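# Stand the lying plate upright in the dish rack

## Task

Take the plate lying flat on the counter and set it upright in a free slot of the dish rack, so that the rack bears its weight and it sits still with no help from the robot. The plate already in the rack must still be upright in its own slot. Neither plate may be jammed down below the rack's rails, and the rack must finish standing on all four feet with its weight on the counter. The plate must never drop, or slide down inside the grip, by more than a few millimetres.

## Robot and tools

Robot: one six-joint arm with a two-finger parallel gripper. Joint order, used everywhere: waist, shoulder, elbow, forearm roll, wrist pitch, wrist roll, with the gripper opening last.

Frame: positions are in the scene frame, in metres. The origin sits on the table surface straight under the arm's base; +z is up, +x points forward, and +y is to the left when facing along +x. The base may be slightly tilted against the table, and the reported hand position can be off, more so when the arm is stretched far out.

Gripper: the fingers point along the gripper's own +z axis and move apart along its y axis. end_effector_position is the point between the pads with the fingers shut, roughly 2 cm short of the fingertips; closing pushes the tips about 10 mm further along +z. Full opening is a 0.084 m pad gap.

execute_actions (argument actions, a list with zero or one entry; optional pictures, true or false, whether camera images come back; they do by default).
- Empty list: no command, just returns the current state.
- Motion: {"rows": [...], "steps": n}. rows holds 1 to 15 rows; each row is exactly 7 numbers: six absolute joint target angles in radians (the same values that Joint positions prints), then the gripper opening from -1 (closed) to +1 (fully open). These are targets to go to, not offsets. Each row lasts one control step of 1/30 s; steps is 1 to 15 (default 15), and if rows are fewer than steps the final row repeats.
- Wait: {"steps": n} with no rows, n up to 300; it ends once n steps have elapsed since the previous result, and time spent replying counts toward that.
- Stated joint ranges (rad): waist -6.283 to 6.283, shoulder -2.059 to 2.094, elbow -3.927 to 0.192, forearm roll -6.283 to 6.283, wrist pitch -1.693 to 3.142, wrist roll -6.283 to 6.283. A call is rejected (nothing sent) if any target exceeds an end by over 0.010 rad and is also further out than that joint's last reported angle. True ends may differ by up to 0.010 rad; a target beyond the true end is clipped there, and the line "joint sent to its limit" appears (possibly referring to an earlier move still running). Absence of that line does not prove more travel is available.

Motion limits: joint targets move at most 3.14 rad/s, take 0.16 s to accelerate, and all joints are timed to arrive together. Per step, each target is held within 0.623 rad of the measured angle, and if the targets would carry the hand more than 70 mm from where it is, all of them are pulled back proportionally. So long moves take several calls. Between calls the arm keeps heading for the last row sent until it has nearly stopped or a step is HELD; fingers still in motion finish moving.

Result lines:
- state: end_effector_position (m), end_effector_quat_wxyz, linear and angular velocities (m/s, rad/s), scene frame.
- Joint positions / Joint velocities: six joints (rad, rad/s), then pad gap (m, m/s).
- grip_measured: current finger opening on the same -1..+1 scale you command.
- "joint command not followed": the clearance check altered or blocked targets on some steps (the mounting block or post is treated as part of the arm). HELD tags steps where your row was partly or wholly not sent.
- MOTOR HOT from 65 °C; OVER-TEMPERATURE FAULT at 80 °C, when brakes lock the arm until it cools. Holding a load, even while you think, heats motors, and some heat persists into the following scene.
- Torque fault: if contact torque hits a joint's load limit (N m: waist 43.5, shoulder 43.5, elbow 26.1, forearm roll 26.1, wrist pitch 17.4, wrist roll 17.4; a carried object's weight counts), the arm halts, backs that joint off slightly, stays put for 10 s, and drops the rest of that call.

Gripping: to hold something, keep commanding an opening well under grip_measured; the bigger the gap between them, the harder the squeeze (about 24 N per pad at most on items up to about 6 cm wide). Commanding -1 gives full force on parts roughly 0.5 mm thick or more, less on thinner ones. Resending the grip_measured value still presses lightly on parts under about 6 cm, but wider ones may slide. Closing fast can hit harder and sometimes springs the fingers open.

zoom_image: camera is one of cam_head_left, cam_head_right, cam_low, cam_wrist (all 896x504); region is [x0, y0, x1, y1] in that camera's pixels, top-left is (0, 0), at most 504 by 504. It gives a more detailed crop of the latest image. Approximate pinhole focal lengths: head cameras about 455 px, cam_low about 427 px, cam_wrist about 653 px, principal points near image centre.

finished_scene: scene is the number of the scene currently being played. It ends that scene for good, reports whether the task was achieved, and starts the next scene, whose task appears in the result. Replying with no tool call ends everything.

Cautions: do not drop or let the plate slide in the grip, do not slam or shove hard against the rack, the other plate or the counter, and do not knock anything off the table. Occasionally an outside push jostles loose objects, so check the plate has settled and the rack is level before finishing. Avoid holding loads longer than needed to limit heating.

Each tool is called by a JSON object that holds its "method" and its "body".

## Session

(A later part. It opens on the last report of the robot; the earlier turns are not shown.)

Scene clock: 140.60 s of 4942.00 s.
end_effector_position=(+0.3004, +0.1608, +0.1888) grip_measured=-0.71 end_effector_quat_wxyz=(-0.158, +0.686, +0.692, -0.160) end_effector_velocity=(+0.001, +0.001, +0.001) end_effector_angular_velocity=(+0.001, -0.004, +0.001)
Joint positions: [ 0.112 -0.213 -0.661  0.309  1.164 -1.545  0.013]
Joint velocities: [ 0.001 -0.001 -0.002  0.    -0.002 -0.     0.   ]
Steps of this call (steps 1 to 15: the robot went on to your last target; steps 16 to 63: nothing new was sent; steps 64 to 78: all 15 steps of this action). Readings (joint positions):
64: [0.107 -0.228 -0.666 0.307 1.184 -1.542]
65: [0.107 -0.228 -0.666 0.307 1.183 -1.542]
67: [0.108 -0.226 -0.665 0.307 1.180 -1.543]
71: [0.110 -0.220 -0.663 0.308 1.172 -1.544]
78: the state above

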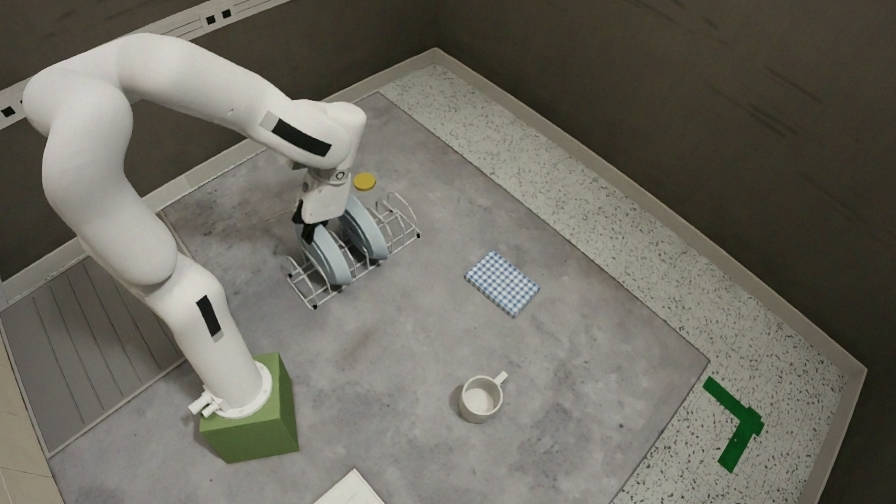

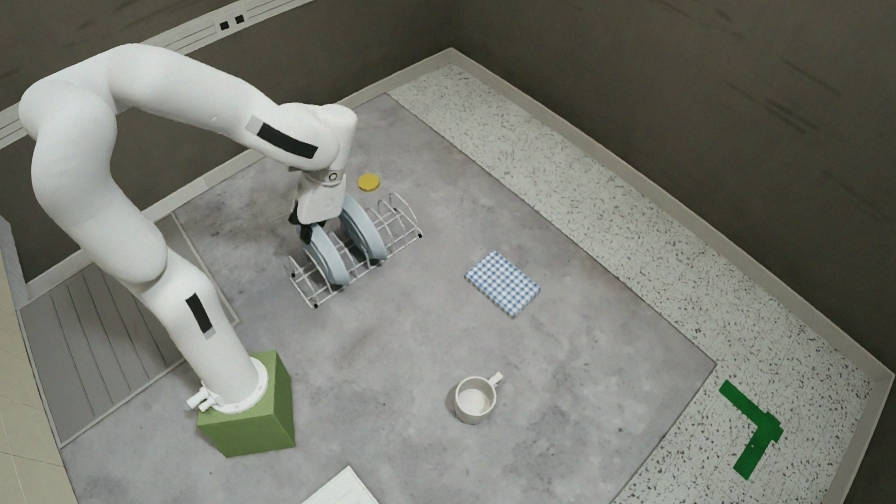

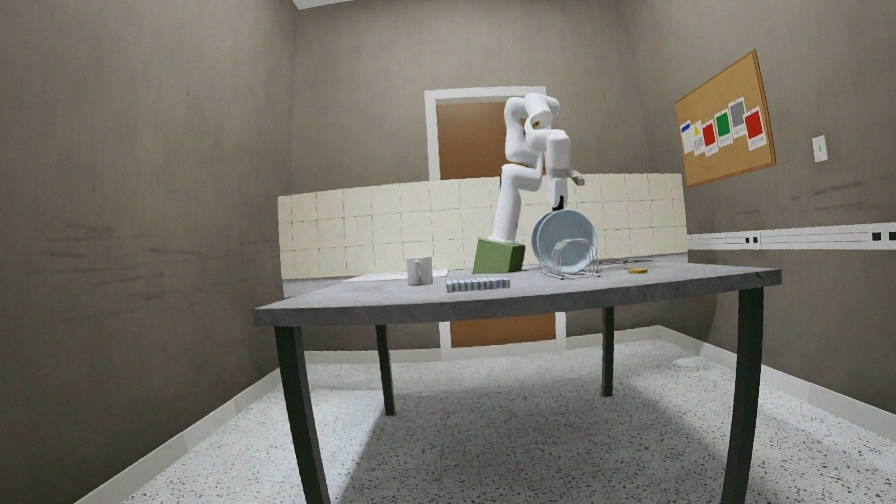

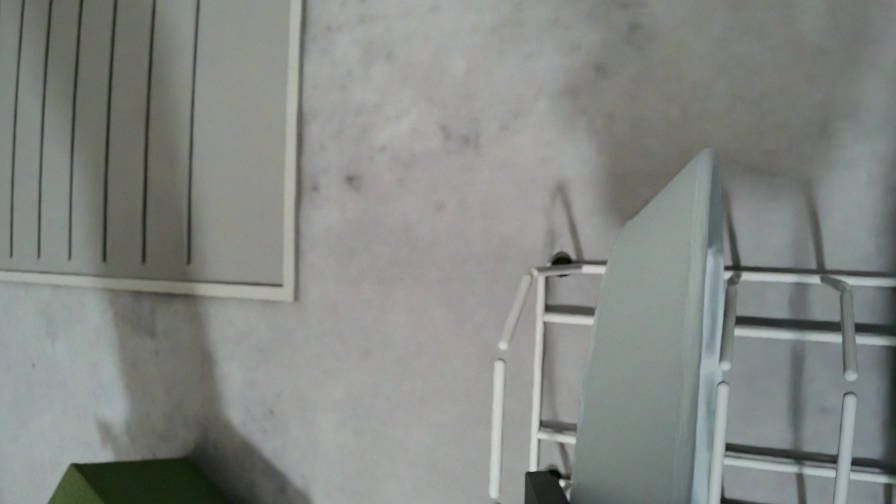

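{"method": "execute_actions", "body": {"actions": [{"rows":[[0.1125,-0.212,-0.6605,0.309,1.162,-1.545,-1],[0.113,-0.2105,-0.66,0.31,1.16,-1.546,-1],[0.1135,-0.209,-0.6595,0.31,1.158,-1.546,-1],[0.114,-0.2075,-0.659,0.31,1.156,-1.546,-1],[0.1145,-0.206,-0.6585,0.31,1.154,-1.547,-1],[0.115,-0.2045,-0.658,0.311,1.152,-1.547,-1],[0.1155,-0.203,-0.6575,0.311,1.15,-1.547,-1]],"steps":13}]}}

{"method": "zoom_image", "body": {"camera": "cam_low", "region": [515,190,615,290]}}

Scene clock: 143.07 s of 4942.00 s.
end_effector_position=(+0.3003, +0.1607, +0.1844) grip_measured=-0.71 end_effector_quat_wxyz=(-0.158, +0.686, +0.692, -0.160) end_effector_velocity=(-0.000, -0.000, -0.000) end_effector_angular_velocity=(-0.000, -0.000, +0.000)
Joint positions: [ 0.115 -0.203 -0.658  0.311  1.15  -1.547  0.013]
Joint velocities: [ 0.    -0.001  0.001 -0.    -0.     0.     0.   ]
Steps of this call (steps 1 to 15: the robot went on to your last target; steps 16 to 61: nothing new was sent; steps 62 to 74: all 13 steps of this action). Readings (joint positions):
62: [0.112 -0.213 -0.661 0.309 1.164 -1.545]
63: [0.112 -0.213 -0.661 0.309 1.163 -1.545]
65: [0.113 -0.211 -0.660 0.310 1.160 -1.546]
69: [0.115 -0.205 -0.658 0.311 1.152 -1.547]
74: the state above

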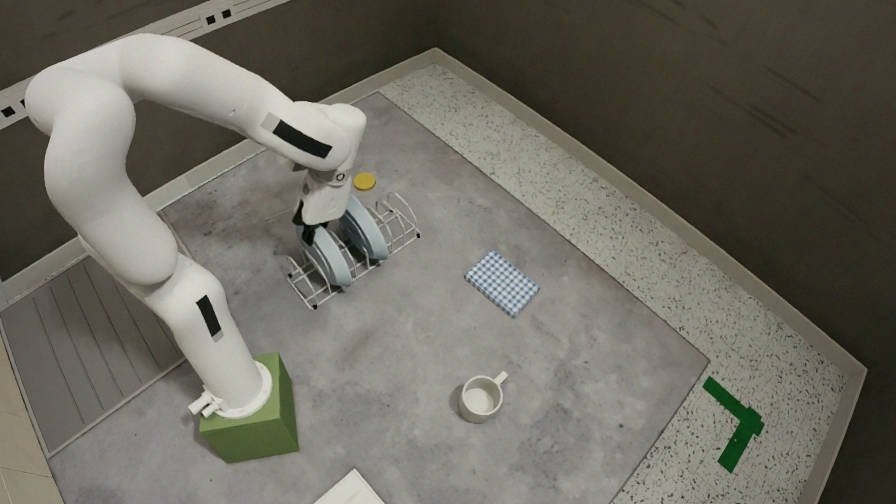

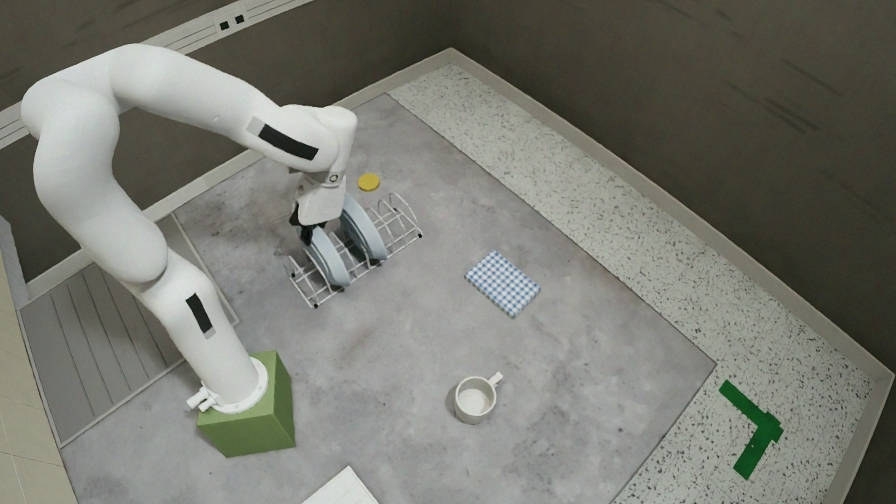

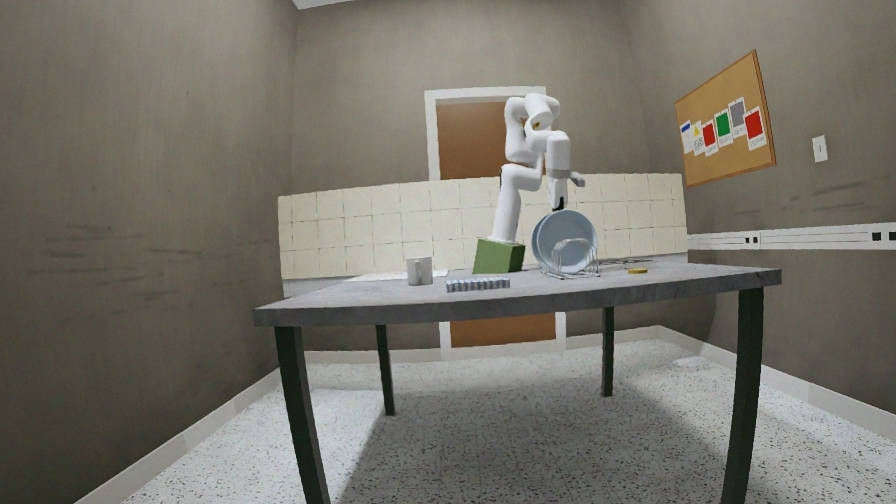

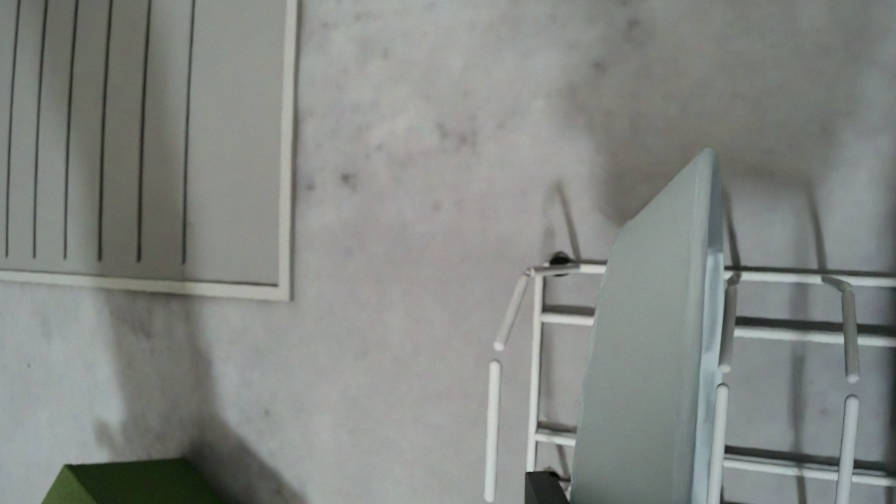

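Region (515, 190, 615, 290) of cam_low's 896x504 image, scaled by 5.040, with more detail than that image has.

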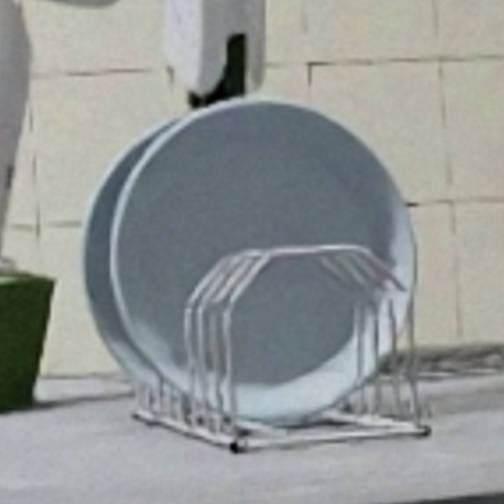

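No contact yet; continue.

{"method": "execute_actions", "body": {"actions": [{"rows":[[0.116,-0.2015,-0.657,0.311,1.148,-1.547,-1],[0.1165,-0.2,-0.6565,0.311,1.146,-1.548,-1],[0.117,-0.1985,-0.656,0.312,1.144,-1.548,-1],[0.1175,-0.197,-0.6555,0.312,1.142,-1.548,-1],[0.118,-0.1955,-0.655,0.312,1.14,-1.549,-1],[0.1185,-0.194,-0.6545,0.312,1.138,-1.549,-1],[0.119,-0.1925,-0.654,0.313,1.136,-1.549,-1]],"steps":13}]}}

{"method": "zoom_image", "body": {"camera": "cam_head_left", "region": [270,190,390,310]}}

Scene clock: 145.47 s of 4942.00 s.
end_effector_position=(+0.3025, +0.1616, +0.1818) grip_measured=-0.71 end_effector_quat_wxyz=(-0.156, +0.686, +0.693, -0.158) end_effector_velocity=(-0.002, -0.001, -0.002) end_effector_angular_velocity=(-0.002, +0.003, -0.000)
Joint positions: [ 0.119 -0.195 -0.659  0.314  1.136 -1.549  0.013]
Joint velocities: [ 0.     0.003  0.005 -0.    -0.006 -0.001 -0.   ]
Steps of this call (steps 1 to 15: the robot went on to your last target; steps 16 to 59: nothing new was sent; steps 60 to 72: all 13 steps of this action). Readings (joint positions):
60: [0.116 -0.203 -0.658 0.311 1.150 -1.547]
61: [0.116 -0.203 -0.658 0.311 1.149 -1.547]
63: [0.116 -0.201 -0.658 0.312 1.147 -1.548]
67: [0.118 -0.197 -0.659 0.313 1.140 -1.549]
72: the state above

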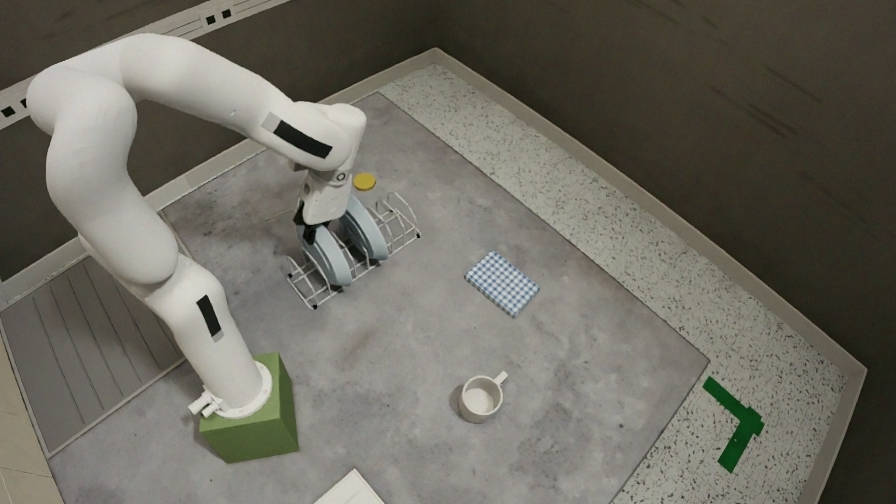

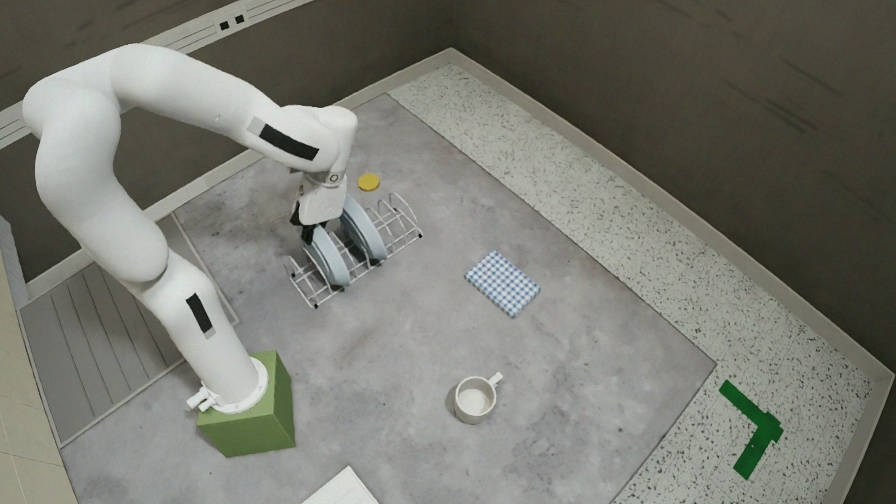

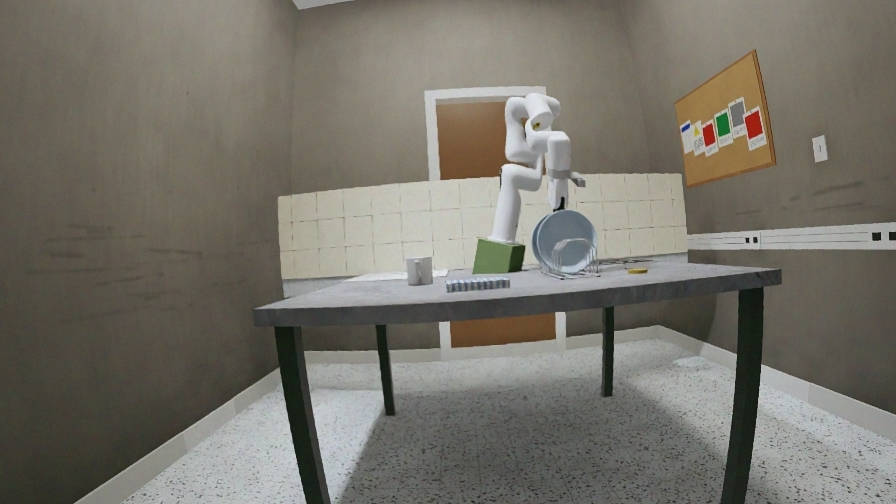

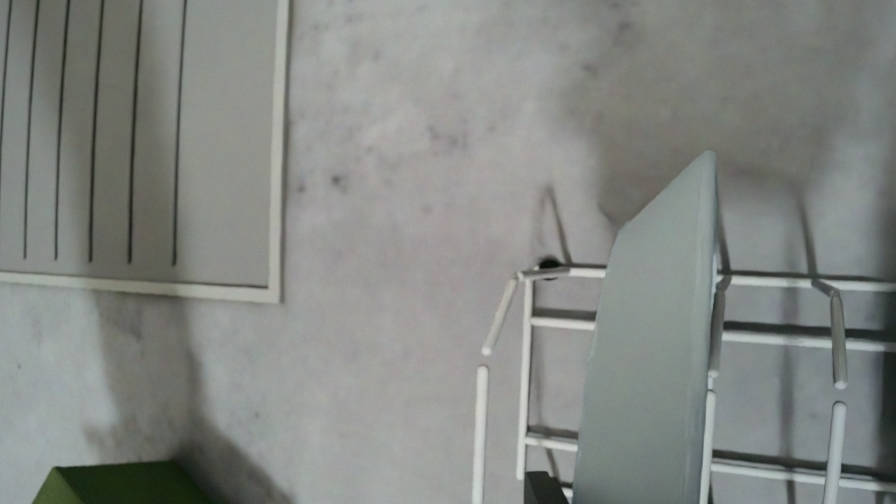

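Region (270, 190, 390, 310) of cam_head_left's 896x504 image, scaled by 4.200, with more detail than that image has.

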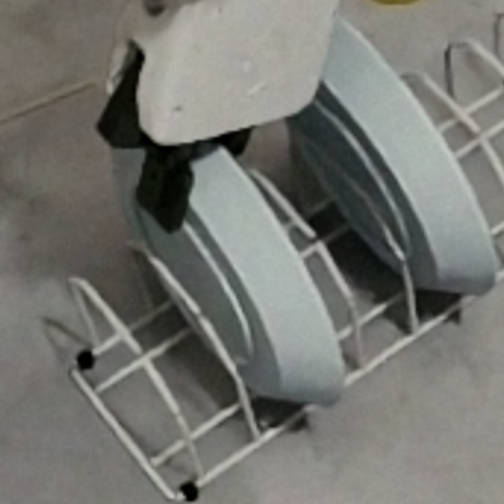

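Seated. Release.

{"method": "execute_actions", "body": {"actions": [{"rows":[[0.118,-0.197,-0.658,0.313,1.14,-1.549,-0.9],[0.118,-0.197,-0.658,0.313,1.14,-1.549,-0.82],[0.118,-0.197,-0.658,0.313,1.14,-1.549,-0.76],[0.118,-0.197,-0.658,0.313,1.14,-1.549,-0.72],[0.118,-0.197,-0.658,0.313,1.14,-1.549,-0.68],[0.118,-0.197,-0.658,0.313,1.14,-1.549,-0.64],[0.118,-0.197,-0.658,0.313,1.14,-1.549,-0.6],[0.118,-0.197,-0.658,0.313,1.14,-1.549,-0.55],[0.118,-0.197,-0.658,0.313,1.14,-1.549,-0.5],[0.118,-0.197,-0.658,0.313,1.14,-1.549,-0.45],[0.118,-0.197,-0.658,0.313,1.14,-1.549,-0.4],[0.118,-0.197,-0.658,0.313,1.14,-1.549,-0.33],[0.118,-0.197,-0.658,0.313,1.14,-1.549,-0.26],[0.118,-0.197,-0.658,0.313,1.14,-1.549,-0.18],[0.118,-0.197,-0.658,0.313,1.14,-1.549,-0.1]]}], "pictures": false}}

{"method": "execute_actions", "body": {"actions": [{"steps":12}]}}

{"method": "zoom_image", "body": {"camera": "cam_head_left", "region": [270,190,390,310]}}

Scene clock: 149.37 s of 4942.00 s.
end_effector_position=(+0.3003, +0.1604, +0.1809) grip_measured=-0.19 end_effector_quat_wxyz=(-0.157, +0.686, +0.692, -0.161) end_effector_velocity=(+0.012, +0.007, +0.011) end_effector_angular_velocity=(+0.013, -0.035, +0.005)
Joint positions: [ 0.118 -0.195 -0.655  0.312  1.139 -1.549  0.036]
Joint velocities: [ 0.    -0.018 -0.025  0.004  0.005  0.     0.105]
Steps of this call (steps 1 to 15: the robot went on to your last target; steps 16 to 100: nothing new was sent; then 0.07 s passed at rest; steps 101 to 115: all 15 steps of this action). Readings (joint positions):
101: [0.119 -0.193 -0.656 0.313 1.136 -1.549]
102: [0.119 -0.193 -0.656 0.313 1.137 -1.549]
104: [0.118 -0.194 -0.655 0.313 1.138 -1.549]
108: [0.118 -0.192 -0.650 0.312 1.138 -1.549]
115: the state above

Scene clock: 149.77 s of 4942.00 s.
end_effector_position=(+0.3016, +0.1612, +0.1822) grip_measured=-0.11 end_effector_quat_wxyz=(-0.157, +0.686, +0.693, -0.159) end_effector_velocity=(+0.001, +0.000, +0.001) end_effector_angular_velocity=(+0.001, -0.003, +0.000)
Joint positions: [ 0.118 -0.197 -0.658  0.313  1.14  -1.549  0.039]
Joint velocities: [-0.    -0.001 -0.002  0.     0.    -0.     0.   ]
Steps of this call (steps 1 to 12: the robot went on to your last target). Readings (joint positions):
1: [0.118 -0.195 -0.656 0.313 1.139 -1.549]
2: [0.118 -0.195 -0.656 0.313 1.139 -1.549]
4: [0.118 -0.196 -0.657 0.313 1.140 -1.549]
8: [0.118 -0.197 -0.658 0.313 1.140 -1.549]
12: the state above

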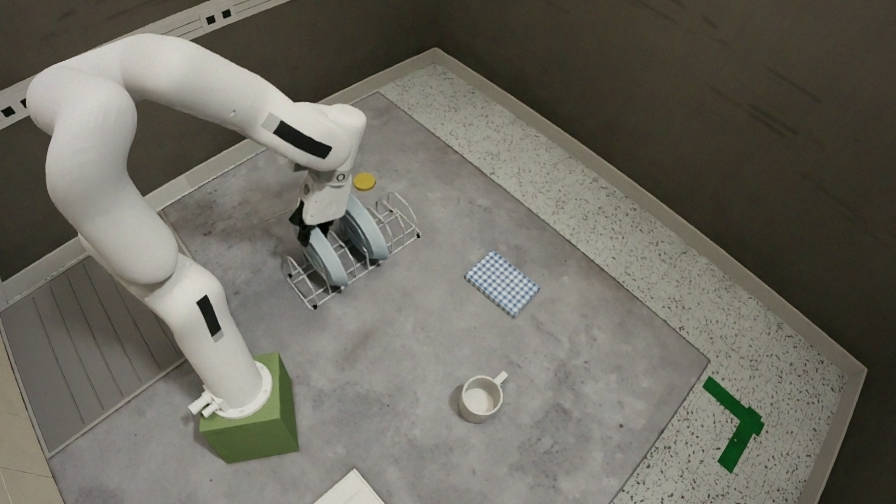

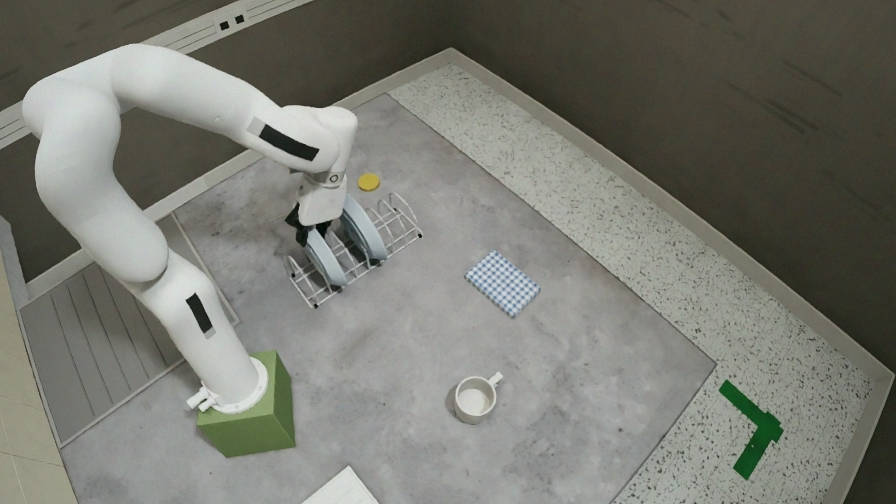

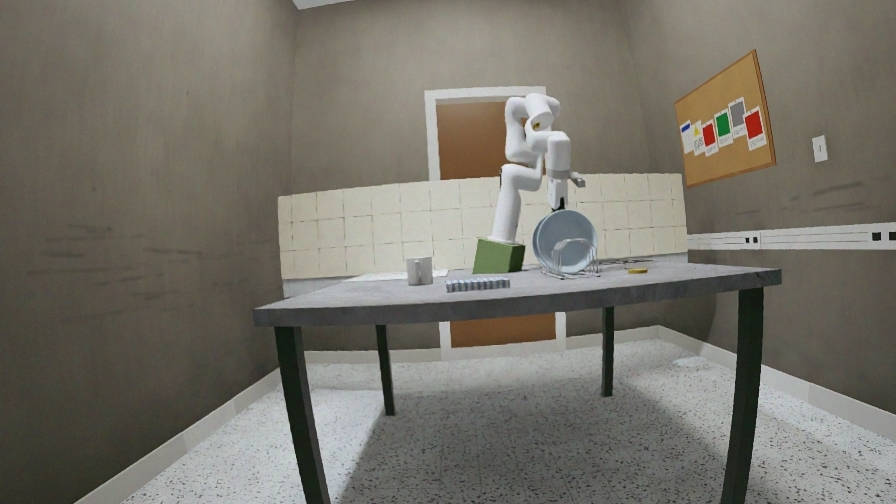

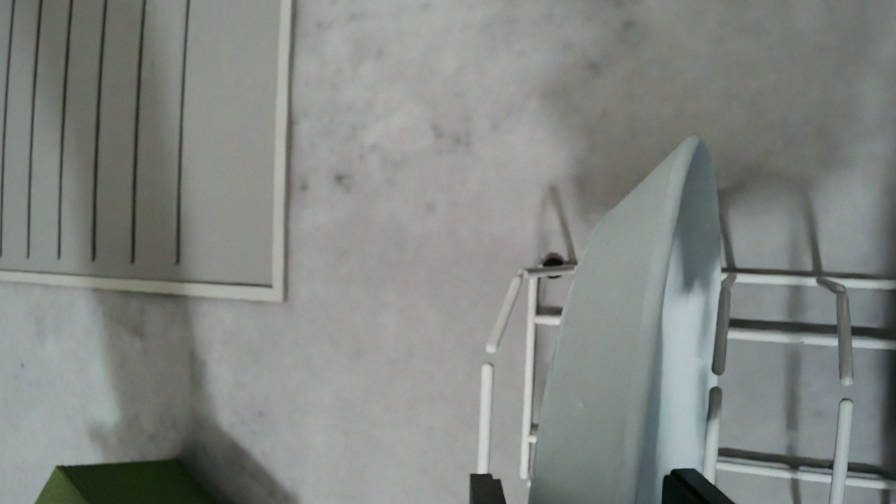

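Region (270, 190, 390, 310) of cam_head_left's 896x504 image, scaled by 4.200, with more detail than that image has.

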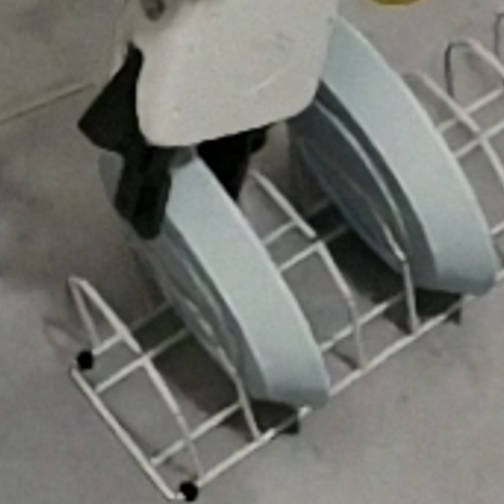

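Leaning back on the hoop. Retreat straight up, opening a little more.

{"method": "execute_actions", "body": {"actions": [{"rows":[[0.118,-0.197,-0.658,0.313,1.14,-1.549,0.0],[0.118,-0.197,-0.658,0.313,1.14,-1.549,0.1],[0.117,-0.2,-0.659,0.313,1.144,-1.549,0.15],[0.115,-0.206,-0.661,0.312,1.152,-1.547,0.15],[0.112,-0.215,-0.664,0.31,1.164,-1.545,0.15],[0.108,-0.227,-0.668,0.308,1.18,-1.543,0.15],[0.104,-0.239,-0.672,0.306,1.196,-1.54,0.15],[0.1,-0.251,-0.676,0.304,1.212,-1.538,0.15],[0.096,-0.262,-0.68,0.301,1.228,-1.535,0.15],[0.091,-0.276,-0.685,0.299,1.248,-1.531,0.15],[0.086,-0.289,-0.691,0.296,1.268,-1.528,0.15],[0.081,-0.302,-0.698,0.294,1.288,-1.525,0.15],[0.075,-0.318,-0.706,0.291,1.314,-1.52,0.15],[0.068,-0.335,-0.715,0.287,1.343,-1.516,0.15],[0.055,-0.364,-0.738,0.281,1.395,-1.508,0.15]]}], "pictures": false}}

{"method": "execute_actions", "body": {"actions": [{"steps":30}]}}

{"method": "zoom_image", "body": {"camera": "cam_head_left", "region": [270,170,430,320]}}

Scene clock: 153.30 s of 4942.00 s.
end_effector_position=(+0.3002, +0.1618, +0.2326) grip_measured=+0.14 end_effector_quat_wxyz=(-0.159, +0.690, +0.688, -0.158) end_effector_velocity=(-0.023, -0.005, +0.218) end_effector_angular_velocity=(-0.018, +0.054, -0.069)
Joint positions: [ 0.078 -0.309 -0.702  0.292  1.3   -1.523  0.05 ]
Joint velocities: [-0.174 -0.437 -0.226 -0.089  0.731  0.117 -0.   ]
Steps of this call (steps 1 to 15: the robot went on to your last target; steps 16 to 91: nothing new was sent; steps 92 to 106: all 15 steps of this action). Readings (joint positions):
92: [0.118 -0.197 -0.658 0.313 1.140 -1.549]
93: [0.118 -0.197 -0.658 0.313 1.140 -1.549]
95: [0.118 -0.198 -0.658 0.313 1.142 -1.549]
99: [0.109 -0.222 -0.666 0.309 1.175 -1.544]
106: the state above

Scene clock: 154.30 s of 4942.00 s.
end_effector_position=(+0.2986, +0.1613, +0.2625) grip_measured=+0.14 end_effector_quat_wxyz=(-0.160, +0.693, +0.685, -0.158) end_effector_velocity=(-0.000, +0.000, -0.000) end_effector_angular_velocity=(+0.001, +0.001, +0.000)
Joint positions: [ 0.055 -0.364 -0.738  0.281  1.395 -1.508  0.05 ]
Joint velocities: [ 0.001 -0.     0.001  0.001 -0.    -0.    -0.   ]
Steps of this call (steps 1 to 30: the robot went on to your last target). Readings (joint positions):
1: [0.072 -0.325 -0.710 0.289 1.328 -1.518]
2: [0.065 -0.341 -0.721 0.286 1.356 -1.514]
4: [0.056 -0.363 -0.739 0.282 1.386 -1.509]
8: [0.055 -0.364 -0.737 0.281 1.395 -1.508]
30: the state above
The arm was judged still, so your last target was given up. Only a new action makes it travel on or press farther. Fingers that are still opening or closing keep moving.

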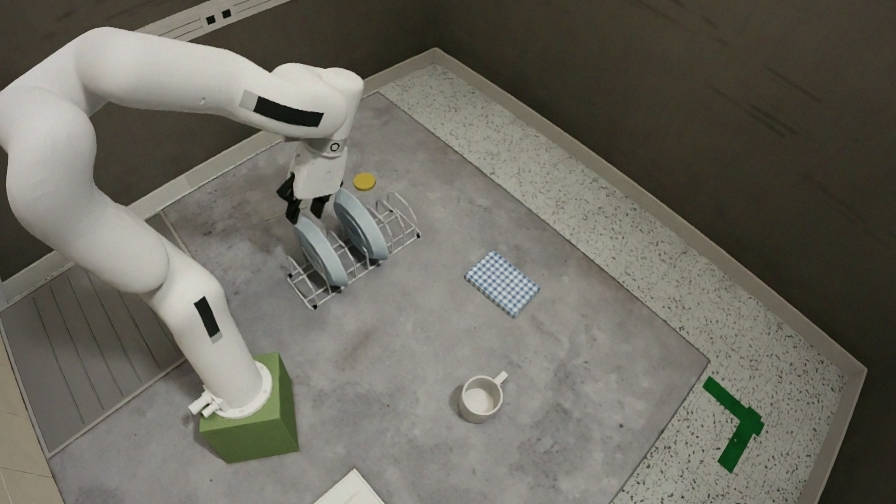

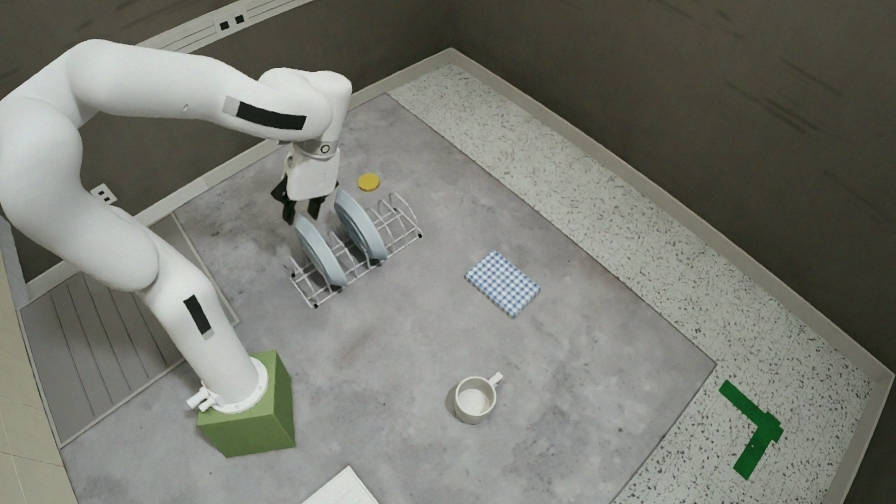

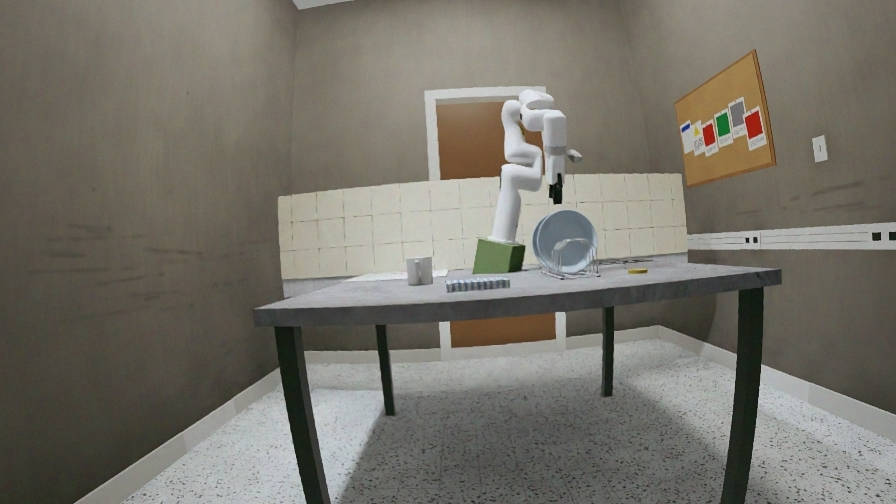

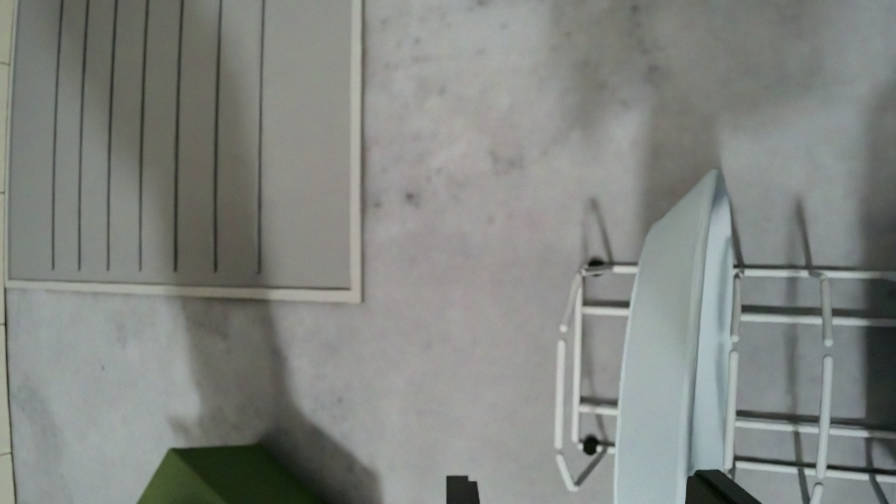

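Region (270, 170, 430, 320) of cam_head_left's 896x504 image, scaled by 3.150, with more detail than that image has; it fills the top 472 rows of this view, and the rest is white.

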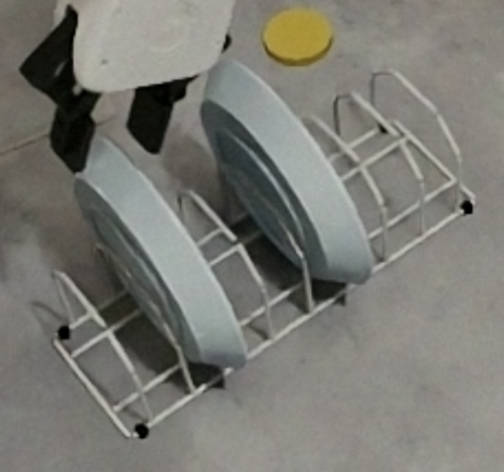

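{"method": "finished_scene", "body": {"scene": 2}}

The scene is finished: the task was done.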